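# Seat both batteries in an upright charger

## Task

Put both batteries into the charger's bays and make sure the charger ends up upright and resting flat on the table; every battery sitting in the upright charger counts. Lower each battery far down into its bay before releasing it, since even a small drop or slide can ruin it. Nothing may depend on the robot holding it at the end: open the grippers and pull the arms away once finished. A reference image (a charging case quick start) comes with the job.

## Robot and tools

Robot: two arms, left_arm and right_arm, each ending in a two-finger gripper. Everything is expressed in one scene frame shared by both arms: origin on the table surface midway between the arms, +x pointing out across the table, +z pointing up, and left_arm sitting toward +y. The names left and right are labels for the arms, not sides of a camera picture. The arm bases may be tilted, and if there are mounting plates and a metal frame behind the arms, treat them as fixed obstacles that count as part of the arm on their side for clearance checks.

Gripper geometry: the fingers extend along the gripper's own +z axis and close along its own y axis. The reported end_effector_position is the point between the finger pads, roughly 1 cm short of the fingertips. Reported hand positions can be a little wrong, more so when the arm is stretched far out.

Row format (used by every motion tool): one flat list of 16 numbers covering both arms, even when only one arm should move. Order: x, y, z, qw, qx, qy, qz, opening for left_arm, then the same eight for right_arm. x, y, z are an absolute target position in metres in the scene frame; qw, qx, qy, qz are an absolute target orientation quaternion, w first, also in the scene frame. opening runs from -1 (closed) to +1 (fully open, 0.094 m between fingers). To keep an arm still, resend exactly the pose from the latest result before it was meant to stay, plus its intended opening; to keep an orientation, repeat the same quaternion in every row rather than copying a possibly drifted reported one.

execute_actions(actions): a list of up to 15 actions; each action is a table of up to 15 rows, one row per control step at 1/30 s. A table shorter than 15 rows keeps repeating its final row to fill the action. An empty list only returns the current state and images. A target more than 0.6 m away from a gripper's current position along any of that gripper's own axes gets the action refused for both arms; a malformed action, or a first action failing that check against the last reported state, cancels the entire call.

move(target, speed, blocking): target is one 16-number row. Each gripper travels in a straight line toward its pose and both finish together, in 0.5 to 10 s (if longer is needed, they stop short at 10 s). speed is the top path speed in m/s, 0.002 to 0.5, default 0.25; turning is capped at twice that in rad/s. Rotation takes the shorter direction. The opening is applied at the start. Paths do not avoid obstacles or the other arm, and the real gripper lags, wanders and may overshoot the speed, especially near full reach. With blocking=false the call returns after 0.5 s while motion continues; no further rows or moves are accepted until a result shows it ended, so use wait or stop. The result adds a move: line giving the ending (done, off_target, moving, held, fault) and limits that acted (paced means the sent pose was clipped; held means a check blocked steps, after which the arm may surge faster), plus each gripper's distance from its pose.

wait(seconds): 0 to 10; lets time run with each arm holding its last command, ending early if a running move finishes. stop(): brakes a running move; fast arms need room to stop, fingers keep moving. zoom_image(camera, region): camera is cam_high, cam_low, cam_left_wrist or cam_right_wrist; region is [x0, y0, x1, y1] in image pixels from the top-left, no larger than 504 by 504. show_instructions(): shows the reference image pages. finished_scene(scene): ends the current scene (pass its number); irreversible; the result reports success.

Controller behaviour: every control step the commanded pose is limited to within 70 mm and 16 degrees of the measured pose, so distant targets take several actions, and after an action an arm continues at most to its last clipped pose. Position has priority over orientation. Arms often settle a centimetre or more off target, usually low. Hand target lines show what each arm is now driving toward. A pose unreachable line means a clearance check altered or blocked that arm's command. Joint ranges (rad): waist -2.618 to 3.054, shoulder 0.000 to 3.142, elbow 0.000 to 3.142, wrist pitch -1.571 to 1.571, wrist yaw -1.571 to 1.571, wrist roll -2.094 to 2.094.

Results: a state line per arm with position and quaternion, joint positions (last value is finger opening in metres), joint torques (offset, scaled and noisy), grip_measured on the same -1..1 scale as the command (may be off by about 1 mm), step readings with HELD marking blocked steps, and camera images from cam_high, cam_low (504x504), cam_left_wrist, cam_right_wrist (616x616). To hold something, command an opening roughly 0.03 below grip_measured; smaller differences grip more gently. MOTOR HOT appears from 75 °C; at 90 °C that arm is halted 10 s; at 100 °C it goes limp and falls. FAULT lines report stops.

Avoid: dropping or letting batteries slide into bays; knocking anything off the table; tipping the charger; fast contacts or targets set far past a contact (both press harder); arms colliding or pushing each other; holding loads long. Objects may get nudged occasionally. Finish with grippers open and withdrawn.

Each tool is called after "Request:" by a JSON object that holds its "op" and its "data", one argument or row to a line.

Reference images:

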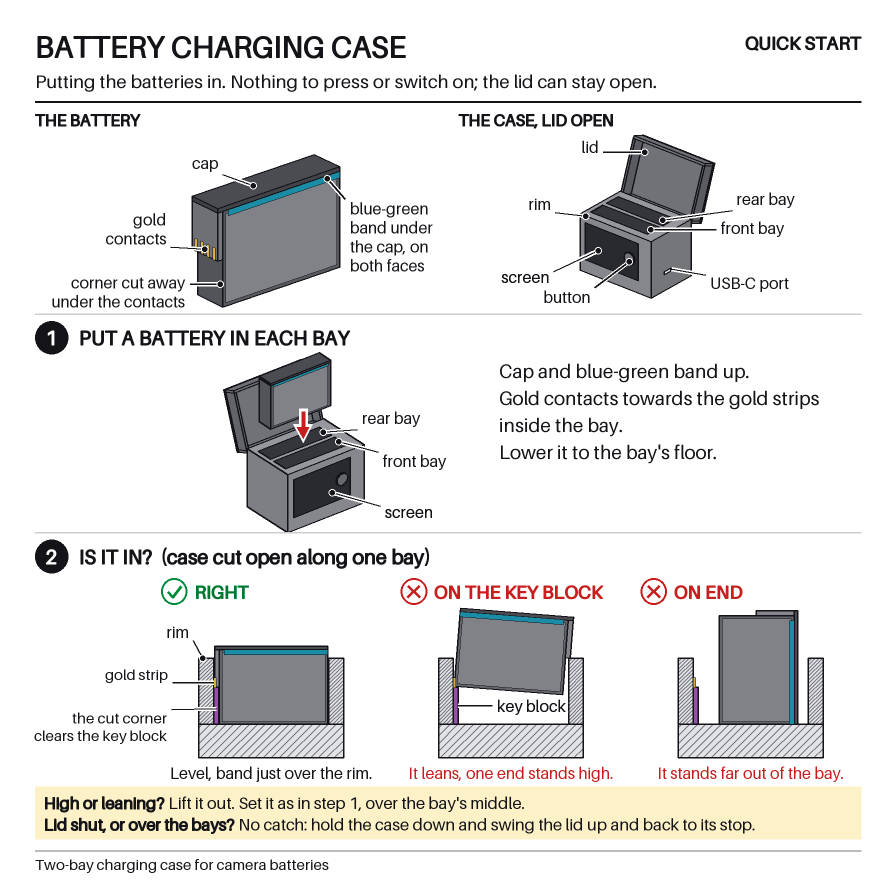

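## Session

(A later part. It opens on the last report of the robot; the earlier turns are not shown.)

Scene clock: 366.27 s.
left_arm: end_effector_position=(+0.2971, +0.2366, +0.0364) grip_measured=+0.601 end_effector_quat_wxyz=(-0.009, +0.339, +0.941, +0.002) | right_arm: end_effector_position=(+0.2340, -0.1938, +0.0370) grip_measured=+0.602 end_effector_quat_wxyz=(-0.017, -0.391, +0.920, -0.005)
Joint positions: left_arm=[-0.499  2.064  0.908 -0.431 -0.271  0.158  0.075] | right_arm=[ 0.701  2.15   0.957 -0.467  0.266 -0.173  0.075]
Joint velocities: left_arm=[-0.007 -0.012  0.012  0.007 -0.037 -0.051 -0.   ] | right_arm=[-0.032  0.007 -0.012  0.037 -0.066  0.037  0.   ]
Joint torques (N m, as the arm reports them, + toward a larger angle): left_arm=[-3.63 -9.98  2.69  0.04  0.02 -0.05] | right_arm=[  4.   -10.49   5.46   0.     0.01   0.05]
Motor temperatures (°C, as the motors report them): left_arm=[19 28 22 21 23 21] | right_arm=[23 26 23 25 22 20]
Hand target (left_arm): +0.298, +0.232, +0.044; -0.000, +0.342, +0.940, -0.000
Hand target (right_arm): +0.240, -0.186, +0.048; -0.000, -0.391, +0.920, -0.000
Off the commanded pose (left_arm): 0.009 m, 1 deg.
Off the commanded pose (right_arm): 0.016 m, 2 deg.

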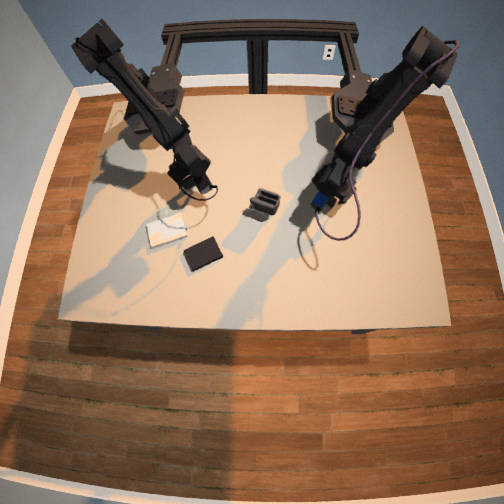

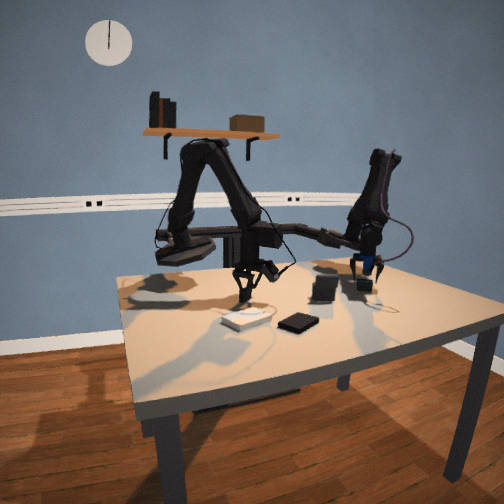

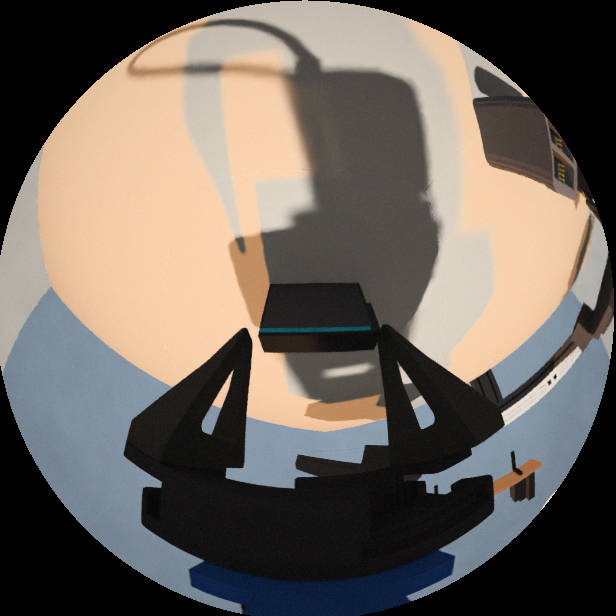

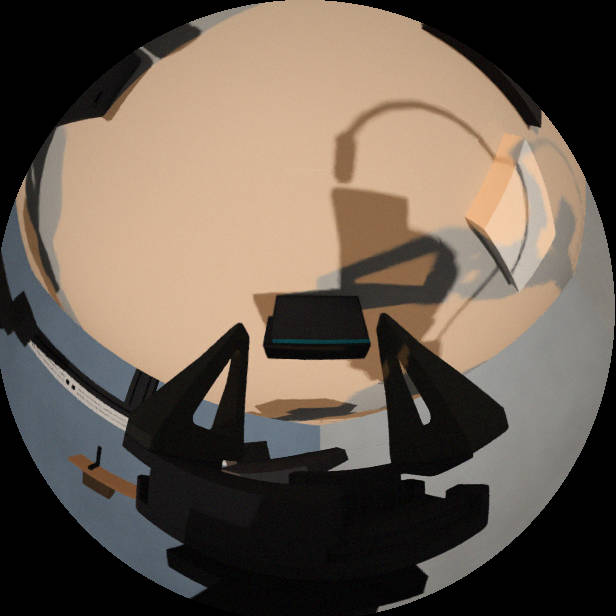

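Request:
{"op": "move", "data": {
  "target": [0.303,0.2255,0.055,0,0.342,0.9397,0,0.6, 0.243,-0.181,0.058,0,-0.391,0.9205,0,0.6],
  "speed": 0.05
}}

Request:
{"op": "zoom_image", "data": {
  "camera": "cam_low",
  "region": [200,230,420,320]
}}

Scene clock: 388.67 s.
left_arm: end_effector_position=(+0.2913, +0.2351, +0.0430) grip_measured=+0.601 end_effector_quat_wxyz=(-0.021, +0.342, +0.939, +0.005) | right_arm: end_effector_position=(+0.2314, -0.1921, +0.0435) grip_measured=+0.602 end_effector_quat_wxyz=(-0.023, -0.393, +0.919, -0.007)
Joint positions: left_arm=[-0.518  2.054  0.922 -0.486 -0.271  0.138  0.075] | right_arm=[ 0.717  2.139  0.971 -0.51   0.266 -0.159  0.075]
Joint velocities: left_arm=[-0.002  0.007  0.002  0.037 -0.007 -0.007 -0.001] | right_arm=[ 0.007  0.007  0.002 -0.022  0.007 -0.022 -0.001]
Joint torques (N m, as the arm reports them, + toward a larger angle): left_arm=[-3.38 -9.93  4.66 -0.02 -0.01 -0.07] | right_arm=[  4.02 -10.33   7.15  -0.08  -0.03   0.06]
Motor temperatures (°C, as the motors report them): left_arm=[19 28 22 21 23 21] | right_arm=[23 26 23 25 22 20]
Hand target (left_arm): +0.303, +0.225, +0.055; +0.000, +0.342, +0.940, -0.000
Hand target (right_arm): +0.243, -0.181, +0.058; +0.000, -0.391, +0.920, -0.000
Off the commanded pose (left_arm): 0.019 m, 2 deg.
Off the commanded pose (right_arm): 0.022 m, 3 deg.
move: off_target (left_arm, right_arm)

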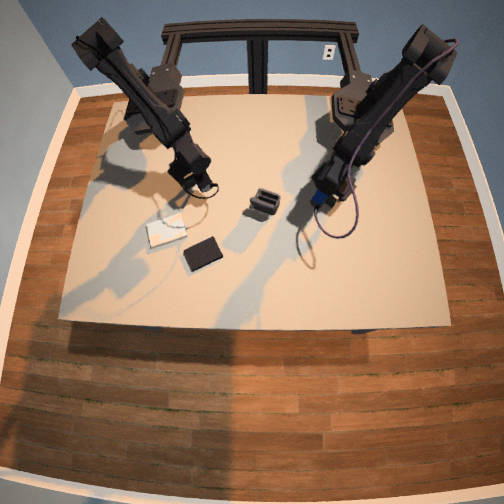

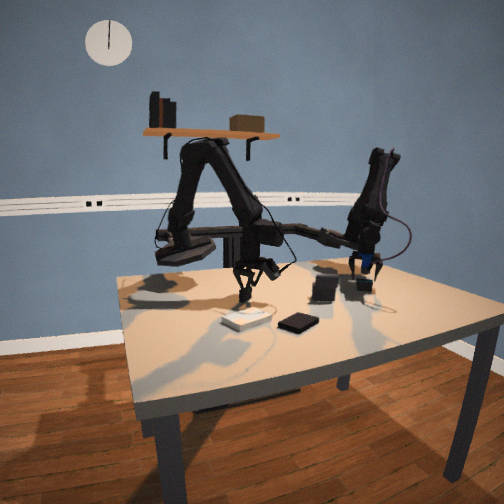

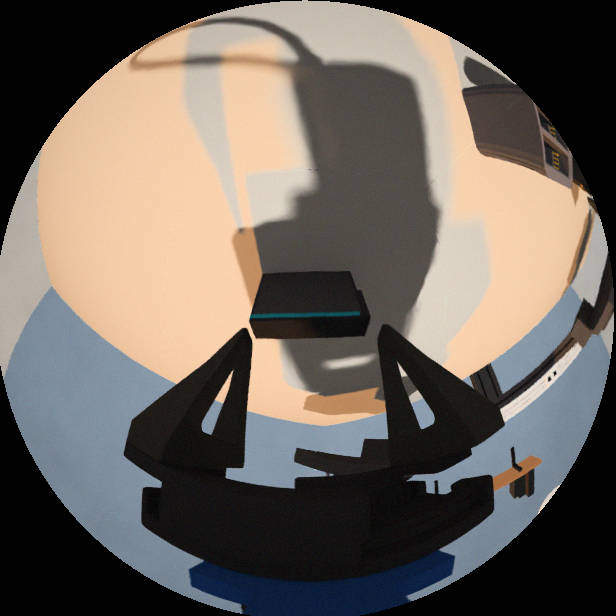

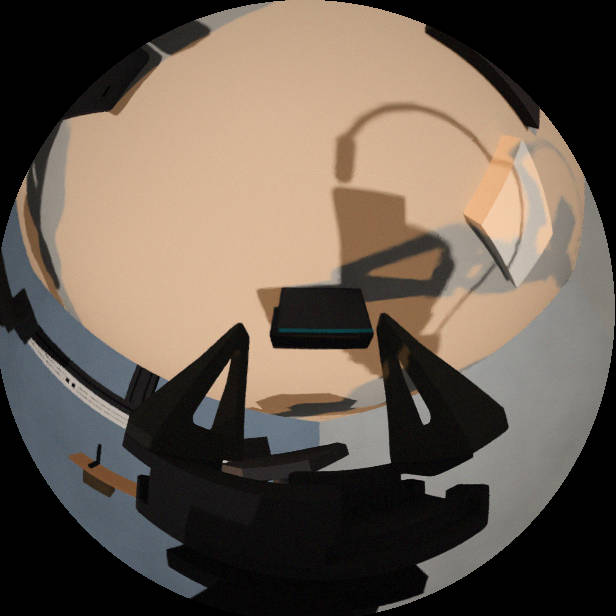

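Region (200, 230, 420, 320) of cam_low's 504x504 image, scaled by 2.291, with more detail than that image has; it fills the top 206 rows of this view, and the rest is white.

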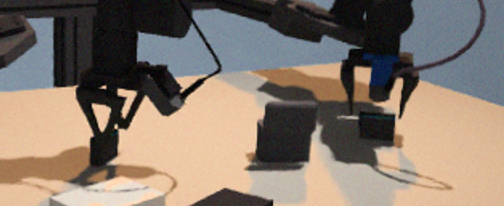

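Request:
{"op": "move", "data": {
  "target": [0.305,0.225,0.095,0,0.342,0.9397,0,0.6, 0.242,-0.183,0.095,0,-0.391,0.9205,0,0.6],
  "speed": 0.1
}}

Request:
{"op": "move", "data": {
  "target": [0.305,0.225,0.042,0,0.342,0.9397,0,0.6, 0.242,-0.183,0.045,0,-0.391,0.9205,0,0.6],
  "speed": 0.06
}}

Scene clock: 394.40 s.
left_arm: end_effector_position=(+0.2964, +0.2335, +0.0835) grip_measured=+0.601 end_effector_quat_wxyz=(-0.019, +0.342, +0.940, +0.005) | right_arm: end_effector_position=(+0.2334, -0.1930, +0.0807) grip_measured=+0.602 end_effector_quat_wxyz=(-0.021, -0.393, +0.919, -0.008)
Joint positions: left_arm=[-0.551  1.951  0.981 -0.652 -0.271  0.104  0.075] | right_arm=[ 0.744  2.037  1.007 -0.652  0.266 -0.13   0.075]
Joint velocities: left_arm=[ 0.017 -0.007  0.007 -0.037 -0.037  0.007 -0.   ] | right_arm=[-0.002 -0.007 -0.007 -0.095 -0.022  0.007 -0.001]
Joint torques (N m, as the arm reports them, + toward a larger angle): left_arm=[-3.34 -9.55  5.05 -0.01  0.   -0.06] | right_arm=[ 3.76 -9.86  7.61 -0.05 -0.02  0.07]
Motor temperatures (°C, as the motors report them): left_arm=[19 28 22 21 23 21] | right_arm=[23 26 24 24 22 20]
Hand target (left_arm): +0.305, +0.225, +0.095; -0.000, +0.342, +0.940, -0.001
Hand target (right_arm): +0.242, -0.183, +0.094; +0.000, -0.391, +0.920, -0.000
Off the commanded pose (left_arm): 0.017 m, 2 deg.
Off the commanded pose (right_arm): 0.019 m, 3 deg.
move: off_target (left_arm, right_arm)

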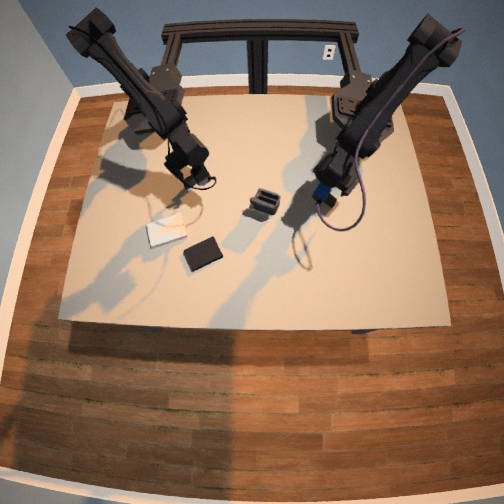

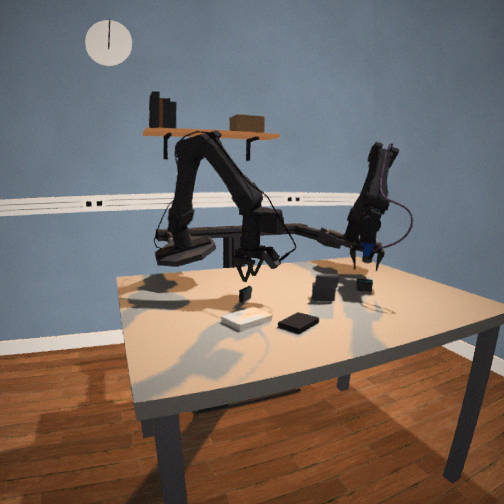

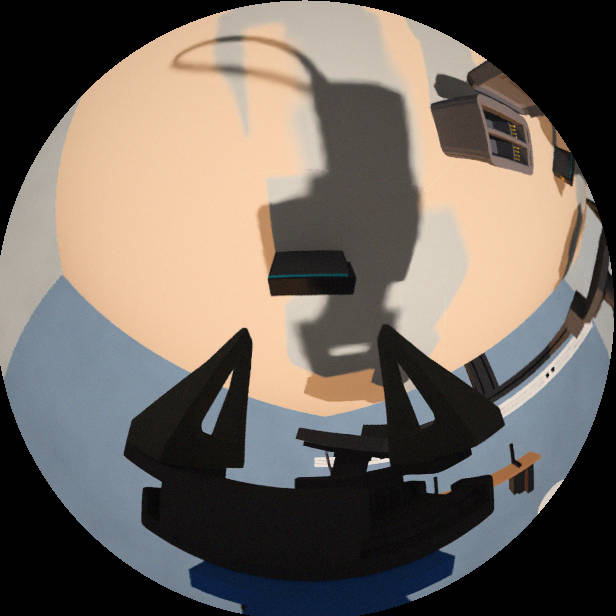

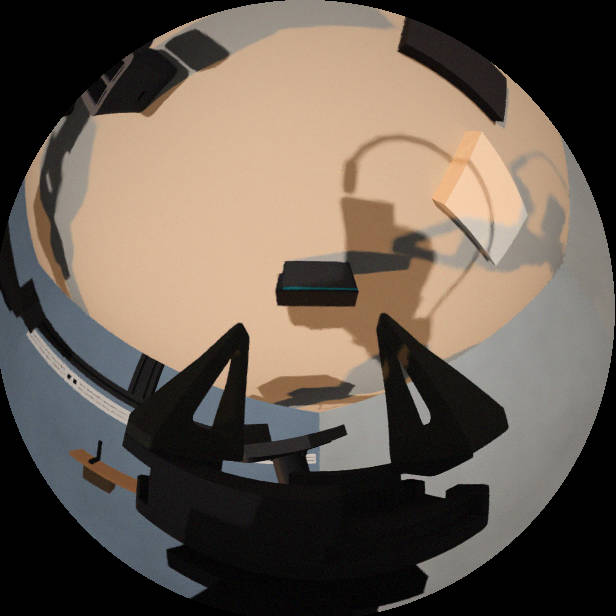

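Scene clock: 395.63 s.
left_arm: end_effector_position=(+0.3066, +0.2235, +0.0447) grip_measured=+0.601 end_effector_quat_wxyz=(+0.000, +0.341, +0.940, +0.001) | right_arm: end_effector_position=(+0.2414, -0.1832, +0.0474) grip_measured=+0.602 end_effector_quat_wxyz=(-0.004, -0.390, +0.921, -0.002)
Joint positions: left_arm=[-0.526  2.071  0.962 -0.465 -0.271  0.139  0.075] | right_arm=[ 0.724  2.137  0.99  -0.492  0.266 -0.154  0.075]
Joint velocities: left_arm=[-0.007 -0.002 -0.007  0.066  0.022 -0.095 -0.001] | right_arm=[-0.012 -0.002  0.012 -0.022 -0.037  0.007  0.001]
Joint torques (N m, as the arm reports them, + toward a larger angle): left_arm=[-1.91 -7.89  2.21  0.24  0.01  0.08] | right_arm=[ 2.13 -8.03  3.26  0.38  0.03 -0.08]
Motor temperatures (°C, as the motors report them): left_arm=[19 28 22 21 23 21] | right_arm=[23 26 24 24 22 20]
Hand target (left_arm): +0.305, +0.225, +0.042; -0.000, +0.342, +0.940, -0.000
Hand target (right_arm): +0.242, -0.183, +0.045; -0.000, -0.391, +0.920, +0.000
Off the commanded pose (left_arm): 0.003 m, 0 deg.
Off the commanded pose (right_arm): 0.002 m, 1 deg.
move: done

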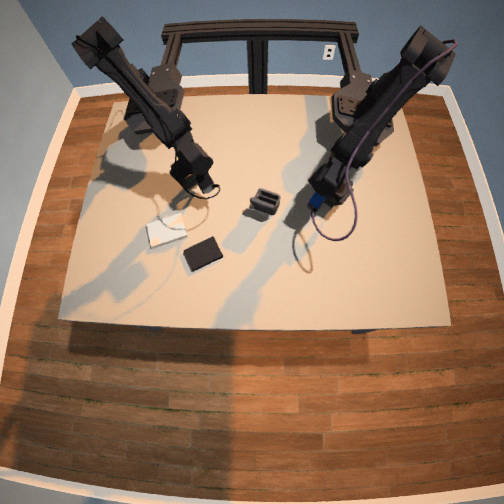

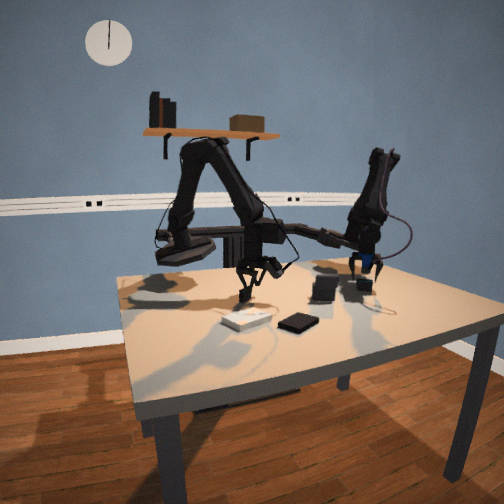

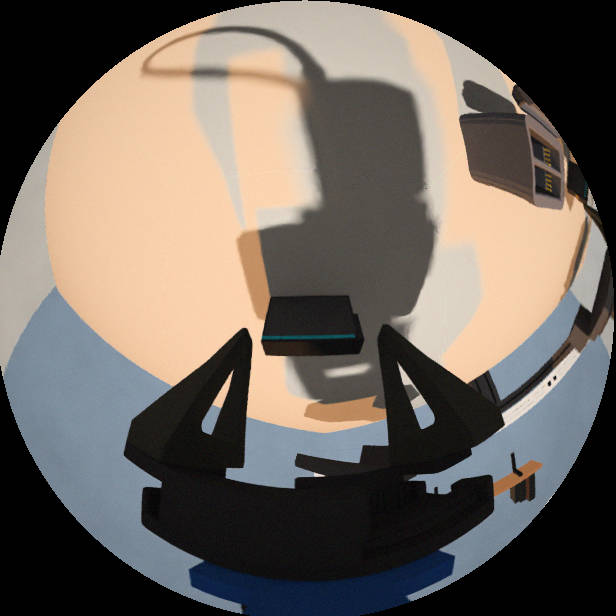

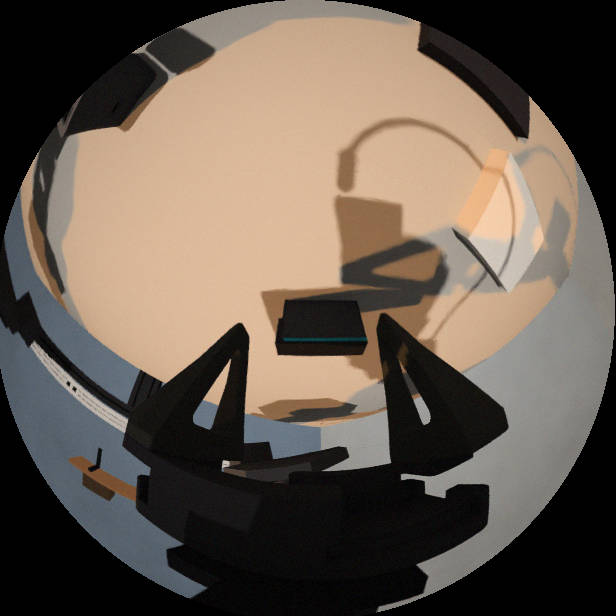

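Request:
{"op": "wait", "data": {
  "seconds": 0.5
}}

Scene clock: 397.27 s.
left_arm: end_effector_position=(+0.3069, +0.2233, +0.0447) grip_measured=+0.601 end_effector_quat_wxyz=(+0.001, +0.341, +0.940, +0.001) | right_arm: end_effector_position=(+0.2417, -0.1830, +0.0474) grip_measured=+0.602 end_effector_quat_wxyz=(-0.003, -0.390, +0.921, -0.002)
Joint positions: left_arm=[-0.526  2.071  0.962 -0.464 -0.271  0.139  0.075] | right_arm=[ 0.724  2.137  0.99  -0.49   0.266 -0.154  0.075]
Joint velocities: left_arm=[-0.012 -0.002  0.007  0.022 -0.007 -0.007 -0.   ] | right_arm=[-0.027  0.007  0.002 -0.007  0.007 -0.037 -0.   ]
Joint torques (N m, as the arm reports them, + toward a larger angle): left_arm=[-1.78 -7.97  2.13  0.29  0.    0.08] | right_arm=[ 2.18 -8.02  3.5   0.34 -0.01 -0.07]
Motor temperatures (°C, as the motors report them): left_arm=[19 28 22 21 23 21] | right_arm=[23 26 24 24 22 20]
Hand target (left_arm): +0.305, +0.225, +0.042; -0.000, +0.342, +0.940, -0.000
Hand target (right_arm): +0.242, -0.183, +0.045; -0.000, -0.391, +0.920, +0.000
Off the commanded pose (left_arm): 0.004 m, 0 deg.
Off the commanded pose (right_arm): 0.002 m, 0 deg.
wait: 0.50 s; at rest from the start

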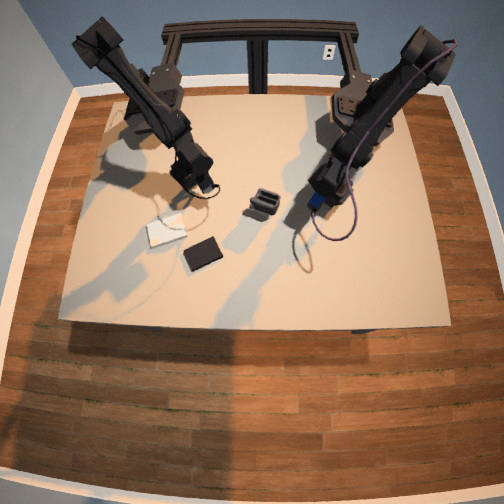

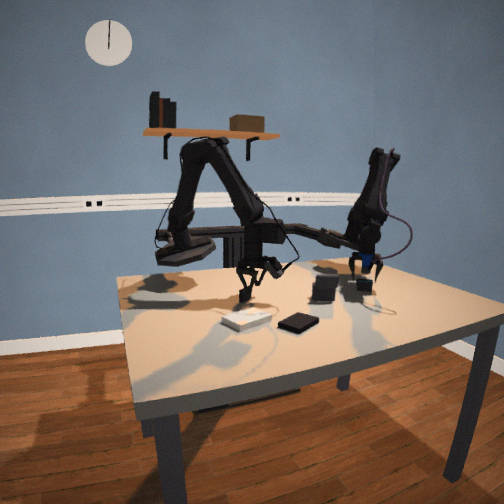

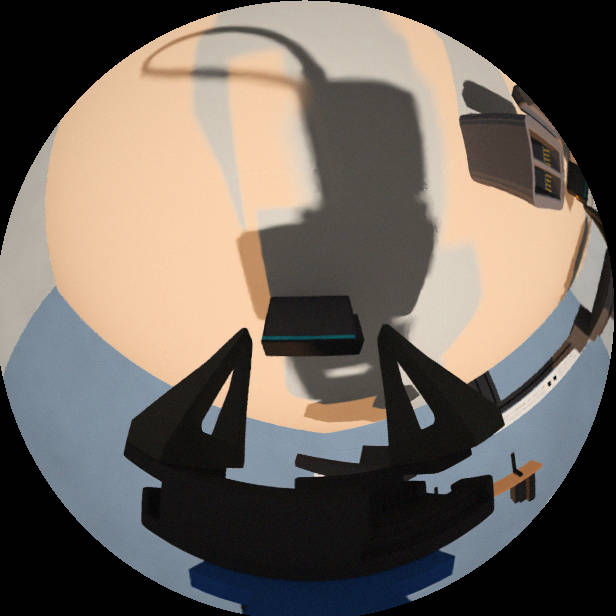

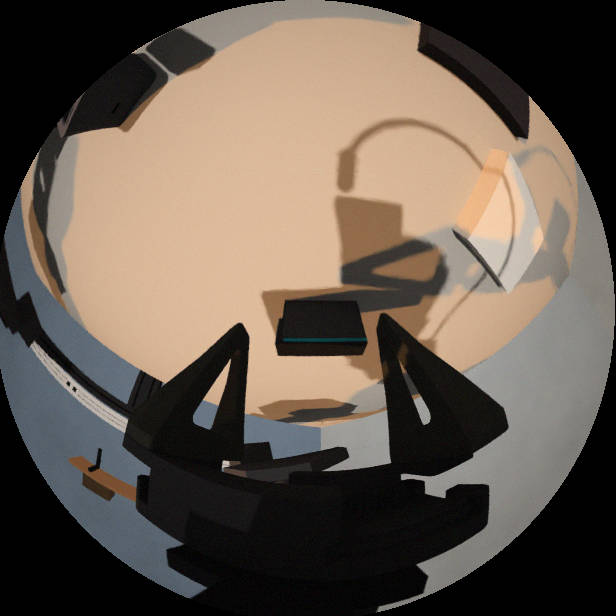

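Request:
{"op": "move", "data": {
  "target": [0.301,0.230,0.085,0,0.342,0.9397,0,0.6, 0.237,-0.189,0.085,0,-0.391,0.9205,0,0.6],
  "speed": 0.15
}}

Request:
{"op": "move", "data": {
  "target": [0.301,0.230,0.043,0,0.342,0.9397,0,0.6, 0.237,-0.189,0.0435,0,-0.391,0.9205,0,0.6],
  "speed": 0.06
}}

Request:
{"op": "wait", "data": {
  "seconds": 0.3
}}

Request:
{"op": "zoom_image", "data": {
  "camera": "cam_low",
  "region": [330,240,410,300]
}}

Scene clock: 411.10 s.
left_arm: end_effector_position=(+0.3001, +0.2348, +0.0772) grip_measured=+0.601 end_effector_quat_wxyz=(-0.009, +0.339, +0.941, +0.003) | right_arm: end_effector_position=(+0.2389, -0.1927, +0.0766) grip_measured=+0.602 end_effector_quat_wxyz=(-0.008, -0.389, +0.921, -0.004)
Joint positions: left_arm=[-0.535  1.956  0.962 -0.603 -0.271  0.12   0.075] | right_arm=[ 0.73   2.036  0.99  -0.602  0.266 -0.144  0.075]
Joint velocities: left_arm=[ 0.002  0.012 -0.007 -0.081 -0.095 -0.037  0.   ] | right_arm=[-0.002  0.017  0.002 -0.037  0.022  0.037  0.   ]
Joint torques (N m, as the arm reports them, + toward a larger angle): left_arm=[-3.4  -9.63  3.51  0.03 -0.03 -0.01] | right_arm=[ 3.81 -9.79  4.58  0.01 -0.04  0.08]
Motor temperatures (°C, as the motors report them): left_arm=[19 28 22 21 23 21] | right_arm=[23 26 23 24 22 20]
Hand target (left_arm): +0.301, +0.230, +0.085; +0.000, +0.342, +0.940, -0.000
Hand target (right_arm): +0.237, -0.189, +0.085; -0.000, -0.391, +0.920, -0.000
Off the commanded pose (left_arm): 0.009 m, 1 deg.
Off the commanded pose (right_arm): 0.009 m, 1 deg.
move: done

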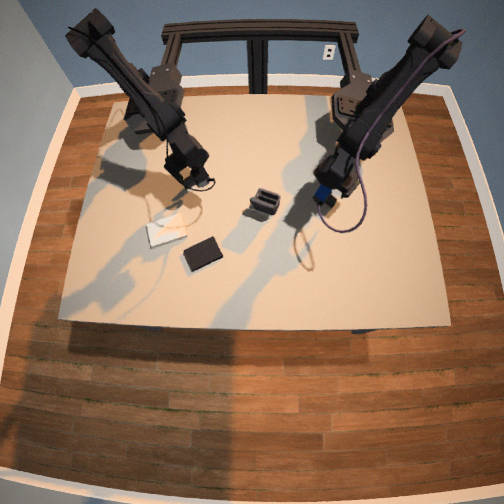

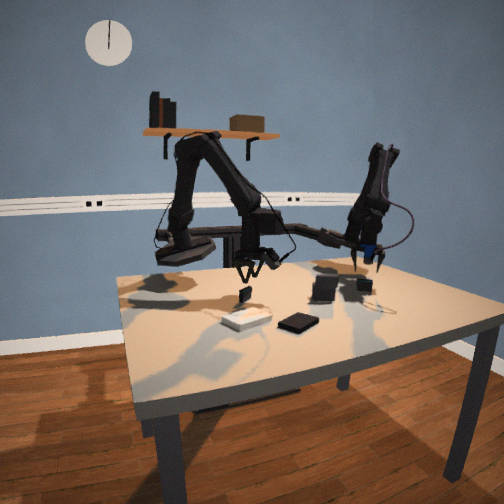

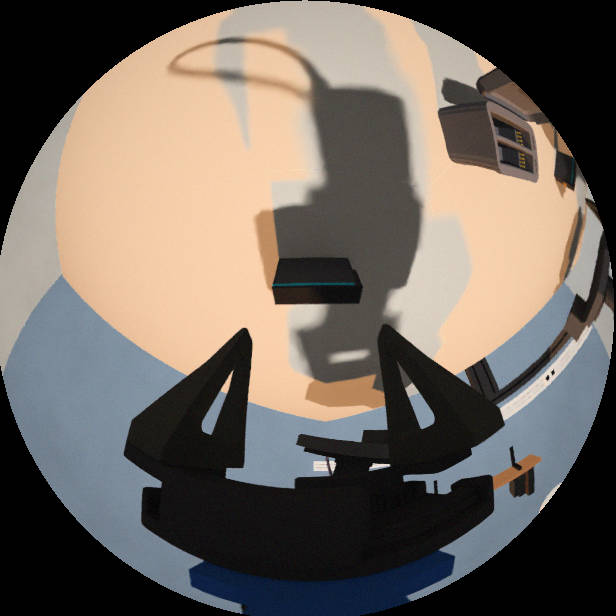

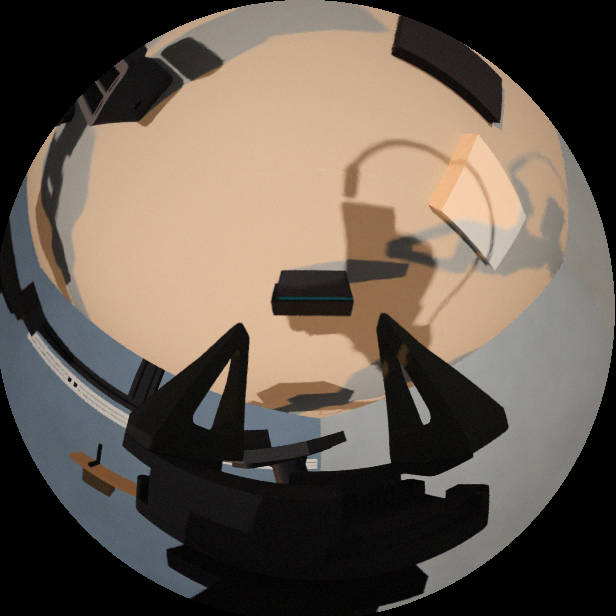

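Scene clock: 412.20 s.
left_arm: end_effector_position=(+0.3027, +0.2284, +0.0457) grip_measured=+0.601 end_effector_quat_wxyz=(+0.000, +0.341, +0.940, +0.001) | right_arm: end_effector_position=(+0.2368, -0.1890, +0.0465) grip_measured=+0.602 end_effector_quat_wxyz=(-0.003, -0.390, +0.921, -0.002)
Joint positions: left_arm=[-0.52   2.05   0.935 -0.457 -0.271  0.145  0.075] | right_arm=[ 0.717  2.118  0.954 -0.471  0.266 -0.161  0.075]
Joint velocities: left_arm=[-0.002 -0.002 -0.002  0.081 -0.007  0.007  0.001] | right_arm=[-0.007  0.002  0.002  0.007  0.022  0.037  0.   ]
Joint torques (N m, as the arm reports them, + toward a larger angle): left_arm=[-1.82 -7.71  2.07  0.26  0.01  0.09] | right_arm=[ 2.05 -7.67  3.15  0.36  0.   -0.12]
Motor temperatures (°C, as the motors report them): left_arm=[19 28 22 21 23 21] | right_arm=[23 26 23 24 22 20]
Hand target (left_arm): +0.301, +0.230, +0.043; -0.000, +0.342, +0.940, -0.000
Hand target (right_arm): +0.237, -0.189, +0.044; -0.000, -0.391, +0.920, +0.000
Off the commanded pose (left_arm): 0.004 m, 0 deg.
Off the commanded pose (right_arm): 0.003 m, 0 deg.
move: done

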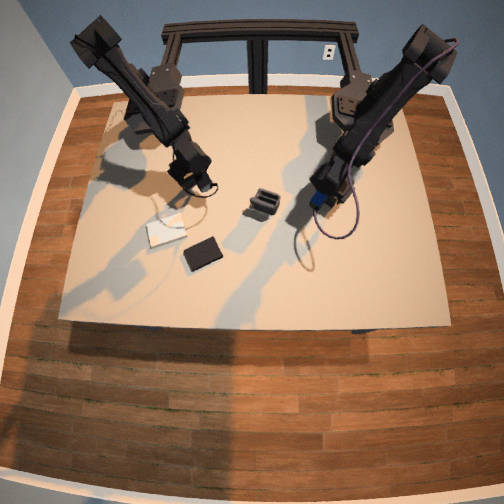

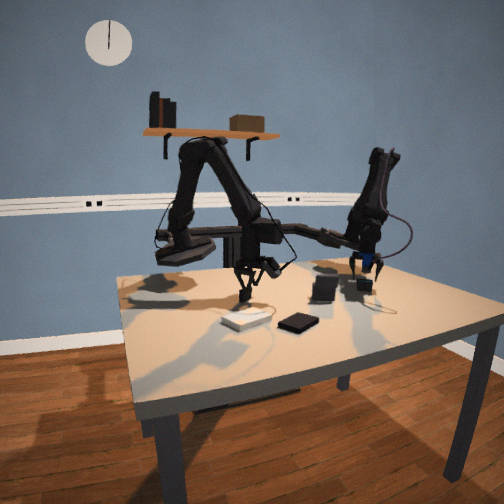

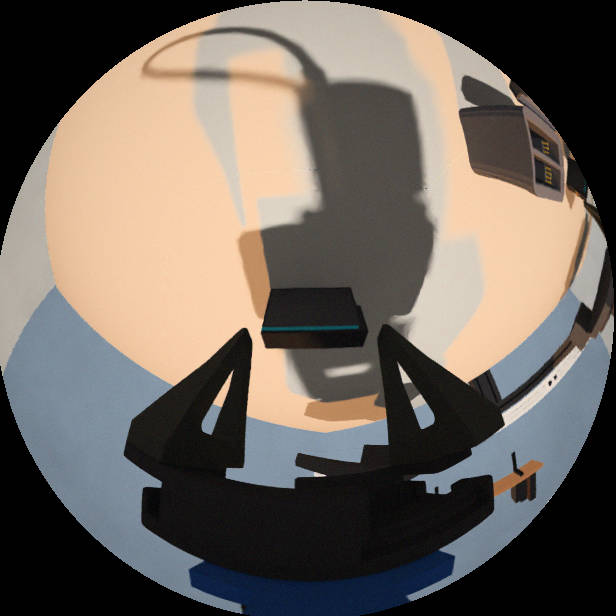

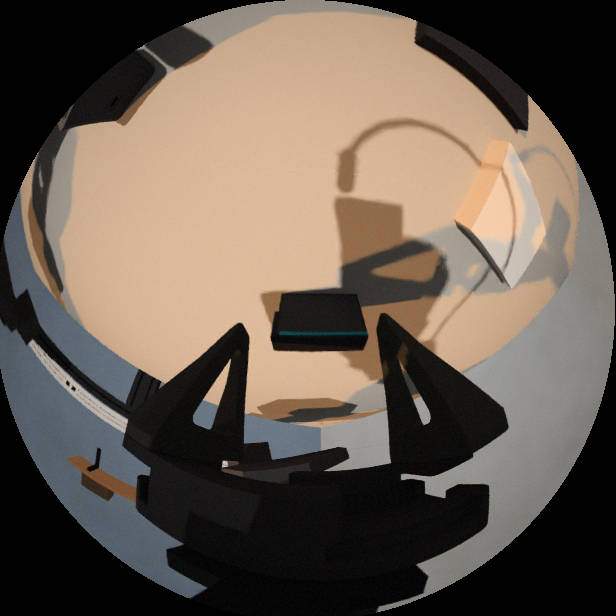

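Scene clock: 412.50 s.
left_arm: end_effector_position=(+0.3030, +0.2282, +0.0457) grip_measured=+0.601 end_effector_quat_wxyz=(+0.001, +0.341, +0.940, +0.001) | right_arm: end_effector_position=(+0.2370, -0.1888, +0.0465) grip_measured=+0.602 end_effector_quat_wxyz=(-0.003, -0.390, +0.921, -0.002)
Joint positions: left_arm=[-0.52   2.05   0.935 -0.456 -0.271  0.145  0.075] | right_arm=[ 0.717  2.118  0.954 -0.47   0.266 -0.162  0.075]
Joint velocities: left_arm=[ 0.002  0.002 -0.007 -0.081  0.037  0.007  0.001] | right_arm=[-0.012 -0.002  0.002 -0.022 -0.007  0.022 -0.   ]
Joint torques (N m, as the arm reports them, + toward a larger angle): left_arm=[-1.82 -7.71  2.21  0.26  0.01  0.09] | right_arm=[ 2.21 -7.75  3.33  0.37 -0.02 -0.1 ]
Motor temperatures (°C, as the motors report them): left_arm=[19 28 22 21 23 21] | right_arm=[23 26 23 24 22 20]
Hand target (left_arm): +0.301, +0.230, +0.043; -0.000, +0.342, +0.940, -0.000
Hand target (right_arm): +0.237, -0.189, +0.044; -0.000, -0.391, +0.920, +0.000
Off the commanded pose (left_arm): 0.004 m, 0 deg.
Off the commanded pose (right_arm): 0.003 m, 0 deg.
wait: 0.30 s; at rest by 0.17 s

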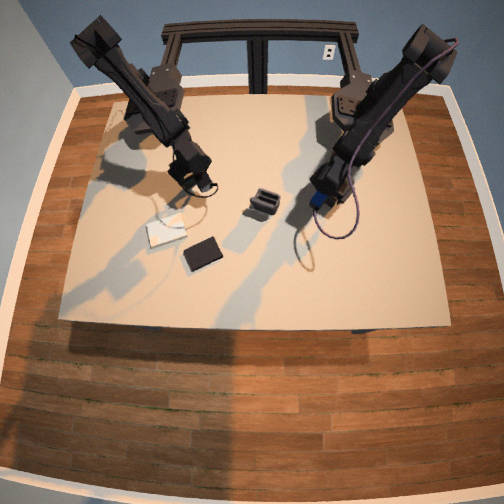

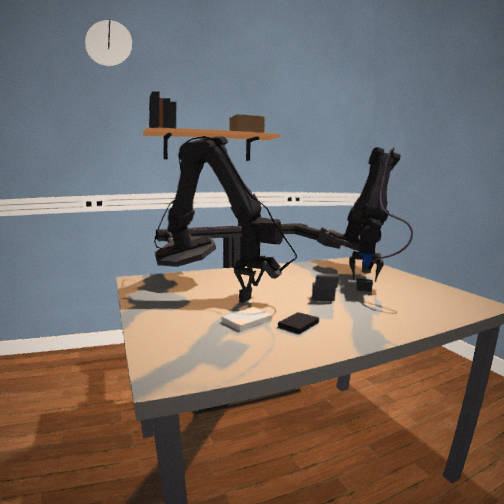

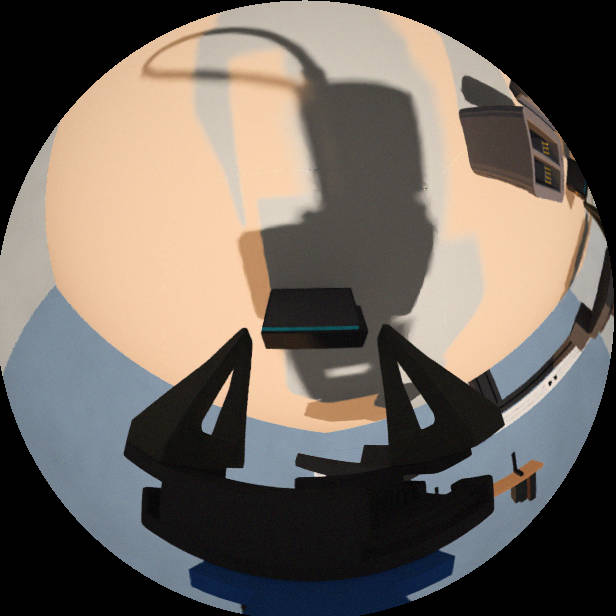

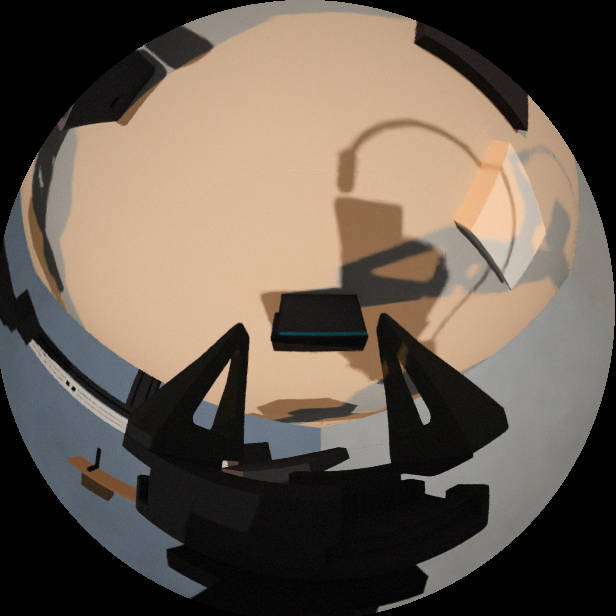

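Region (330, 240, 410, 300) of cam_low's 504x504 image, scaled by 6.300, with more detail than that image has; it fills the top 378 rows of this view, and the rest is white.

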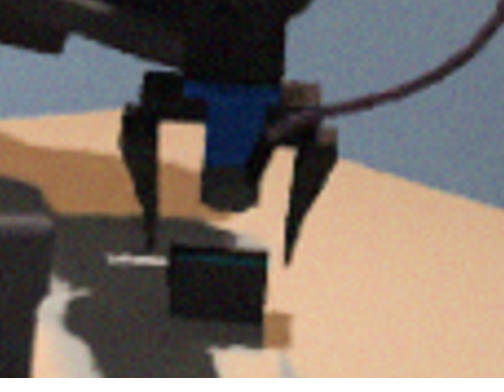

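Request:
{"op": "move", "data": {
  "target": [0.301,0.230,0.043,0,0.342,0.9397,0,0.17, 0.237,-0.189,0.0435,0,-0.391,0.9205,0,0.17],
  "speed": 0.05
}}

Request:
{"op": "move", "data": {
  "target": [0.28,0.20,0.13,0,0.342,0.9397,0,0.17, 0.237,-0.189,0.14,0,-0.391,0.9205,0,0.17],
  "speed": 0.1
}}

Scene clock: 417.70 s.
left_arm: end_effector_position=(+0.3030, +0.2282, +0.0457) grip_measured=+0.188 end_effector_quat_wxyz=(+0.001, +0.341, +0.940, +0.001) | right_arm: end_effector_position=(+0.2371, -0.1887, +0.0465) grip_measured=+0.172 end_effector_quat_wxyz=(-0.003, -0.390, +0.921, -0.002)
Joint positions: left_arm=[-0.52   2.05   0.935 -0.456 -0.271  0.145  0.056] | right_arm=[ 0.717  2.118  0.954 -0.47   0.266 -0.162  0.055]
Joint velocities: left_arm=[ 0.002 -0.002 -0.007  0.007  0.007  0.007  0.   ] | right_arm=[-0.002 -0.017  0.012 -0.022  0.007 -0.066  0.   ]
Joint torques (N m, as the arm reports them, + toward a larger angle): left_arm=[-1.86 -7.83  2.25  0.27 -0.03  0.07] | right_arm=[ 2.02 -7.54  3.47  0.35 -0.01 -0.1 ]
Motor temperatures (°C, as the motors report them): left_arm=[19 28 22 21 23 21] | right_arm=[23 25 23 24 22 20]
Hand target (left_arm): +0.301, +0.230, +0.043; -0.000, +0.342, +0.940, -0.000
Hand target (right_arm): +0.237, -0.189, +0.044; -0.000, -0.391, +0.920, -0.000
Off the commanded pose (left_arm): 0.004 m, 0 deg.
Off the commanded pose (right_arm): 0.003 m, 0 deg.
move: done

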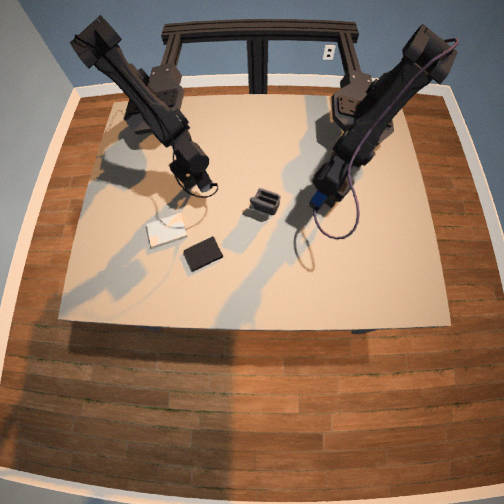

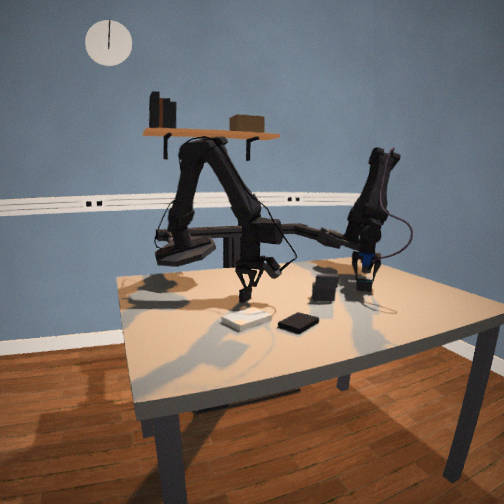

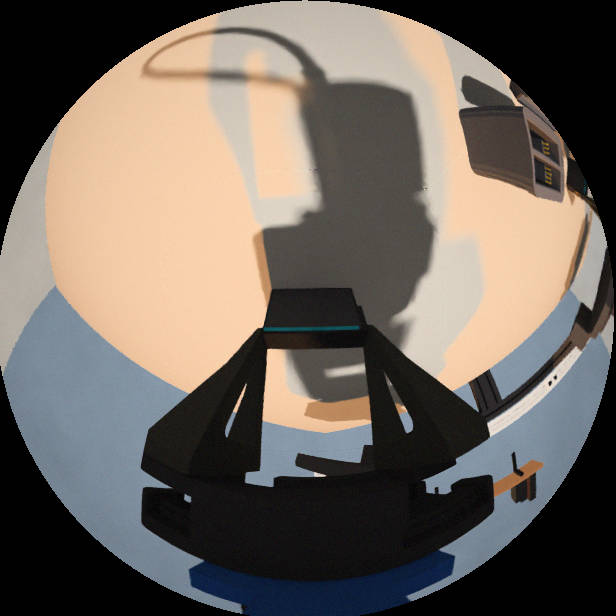

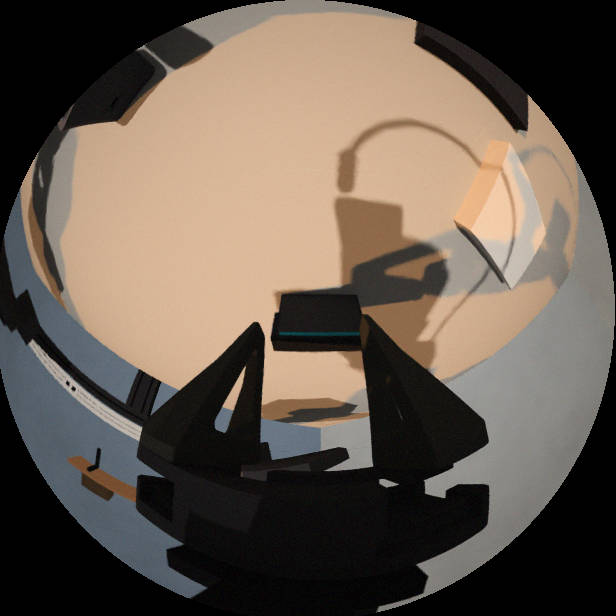

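Scene clock: 419.23 s.
left_arm: end_effector_position=(+0.2717, +0.2092, +0.1169) grip_measured=+0.188 end_effector_quat_wxyz=(-0.020, +0.343, +0.939, +0.010) | right_arm: end_effector_position=(+0.2303, -0.1984, +0.1248) grip_measured=+0.172 end_effector_quat_wxyz=(-0.022, -0.393, +0.919, -0.010)
Joint positions: left_arm=[-0.695  1.894  1.012 -0.786 -0.268 -0.044  0.056] | right_arm=[ 0.776  1.921  1.053 -0.825  0.266 -0.097  0.055]
Joint velocities: left_arm=[ 0.002  0.002 -0.012 -0.007 -0.037 -0.007 -0.   ] | right_arm=[ 0.002 -0.007  0.007 -0.007 -0.037 -0.022 -0.001]
Joint torques (N m, as the arm reports them, + toward a larger angle): left_arm=[-3.24 -9.34  5.52 -0.01  0.04 -0.06] | right_arm=[ 3.67 -9.42  8.5  -0.06 -0.07  0.08]
Motor temperatures (°C, as the motors report them): left_arm=[19 28 22 21 23 21] | right_arm=[23 26 23 24 22 20]
Hand target (left_arm): +0.280, +0.200, +0.131; +0.000, +0.342, +0.940, -0.000
Hand target (right_arm): +0.238, -0.189, +0.140; +0.000, -0.391, +0.920, -0.001
Off the commanded pose (left_arm): 0.018 m, 3 deg.
Off the commanded pose (right_arm): 0.019 m, 3 deg.
move: off_target (left_arm, right_arm)

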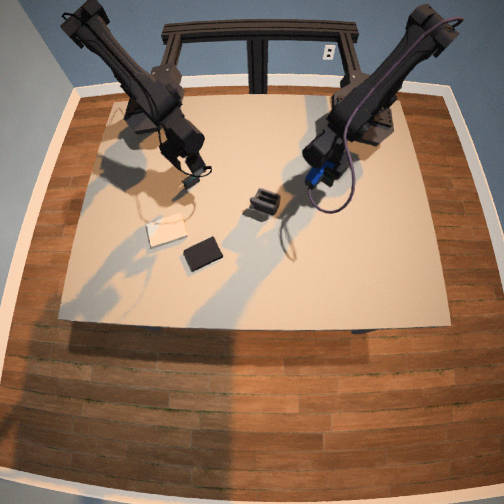

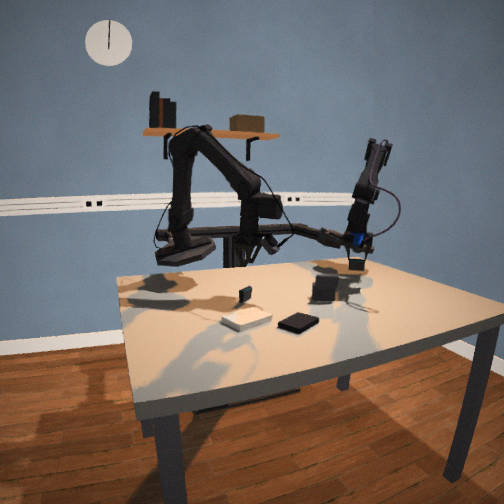

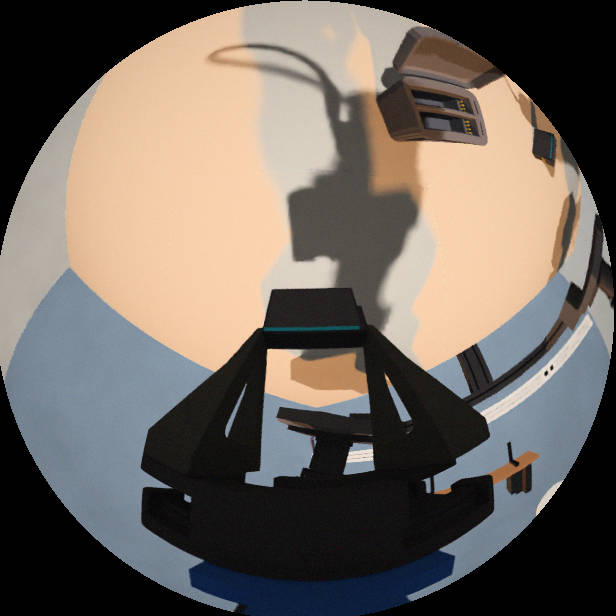

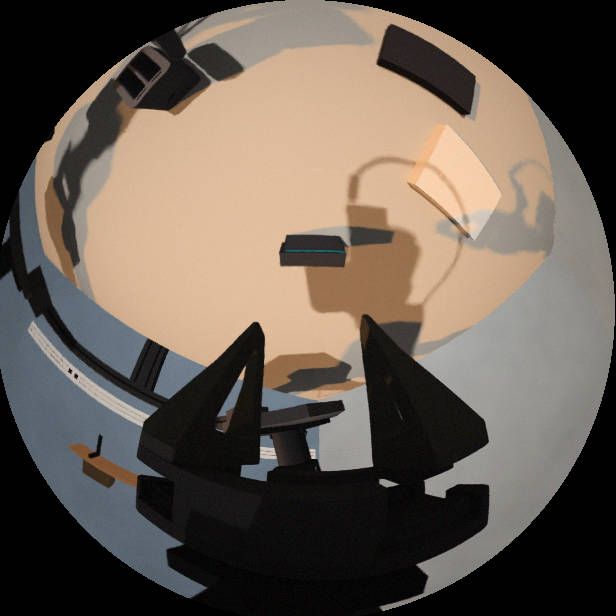

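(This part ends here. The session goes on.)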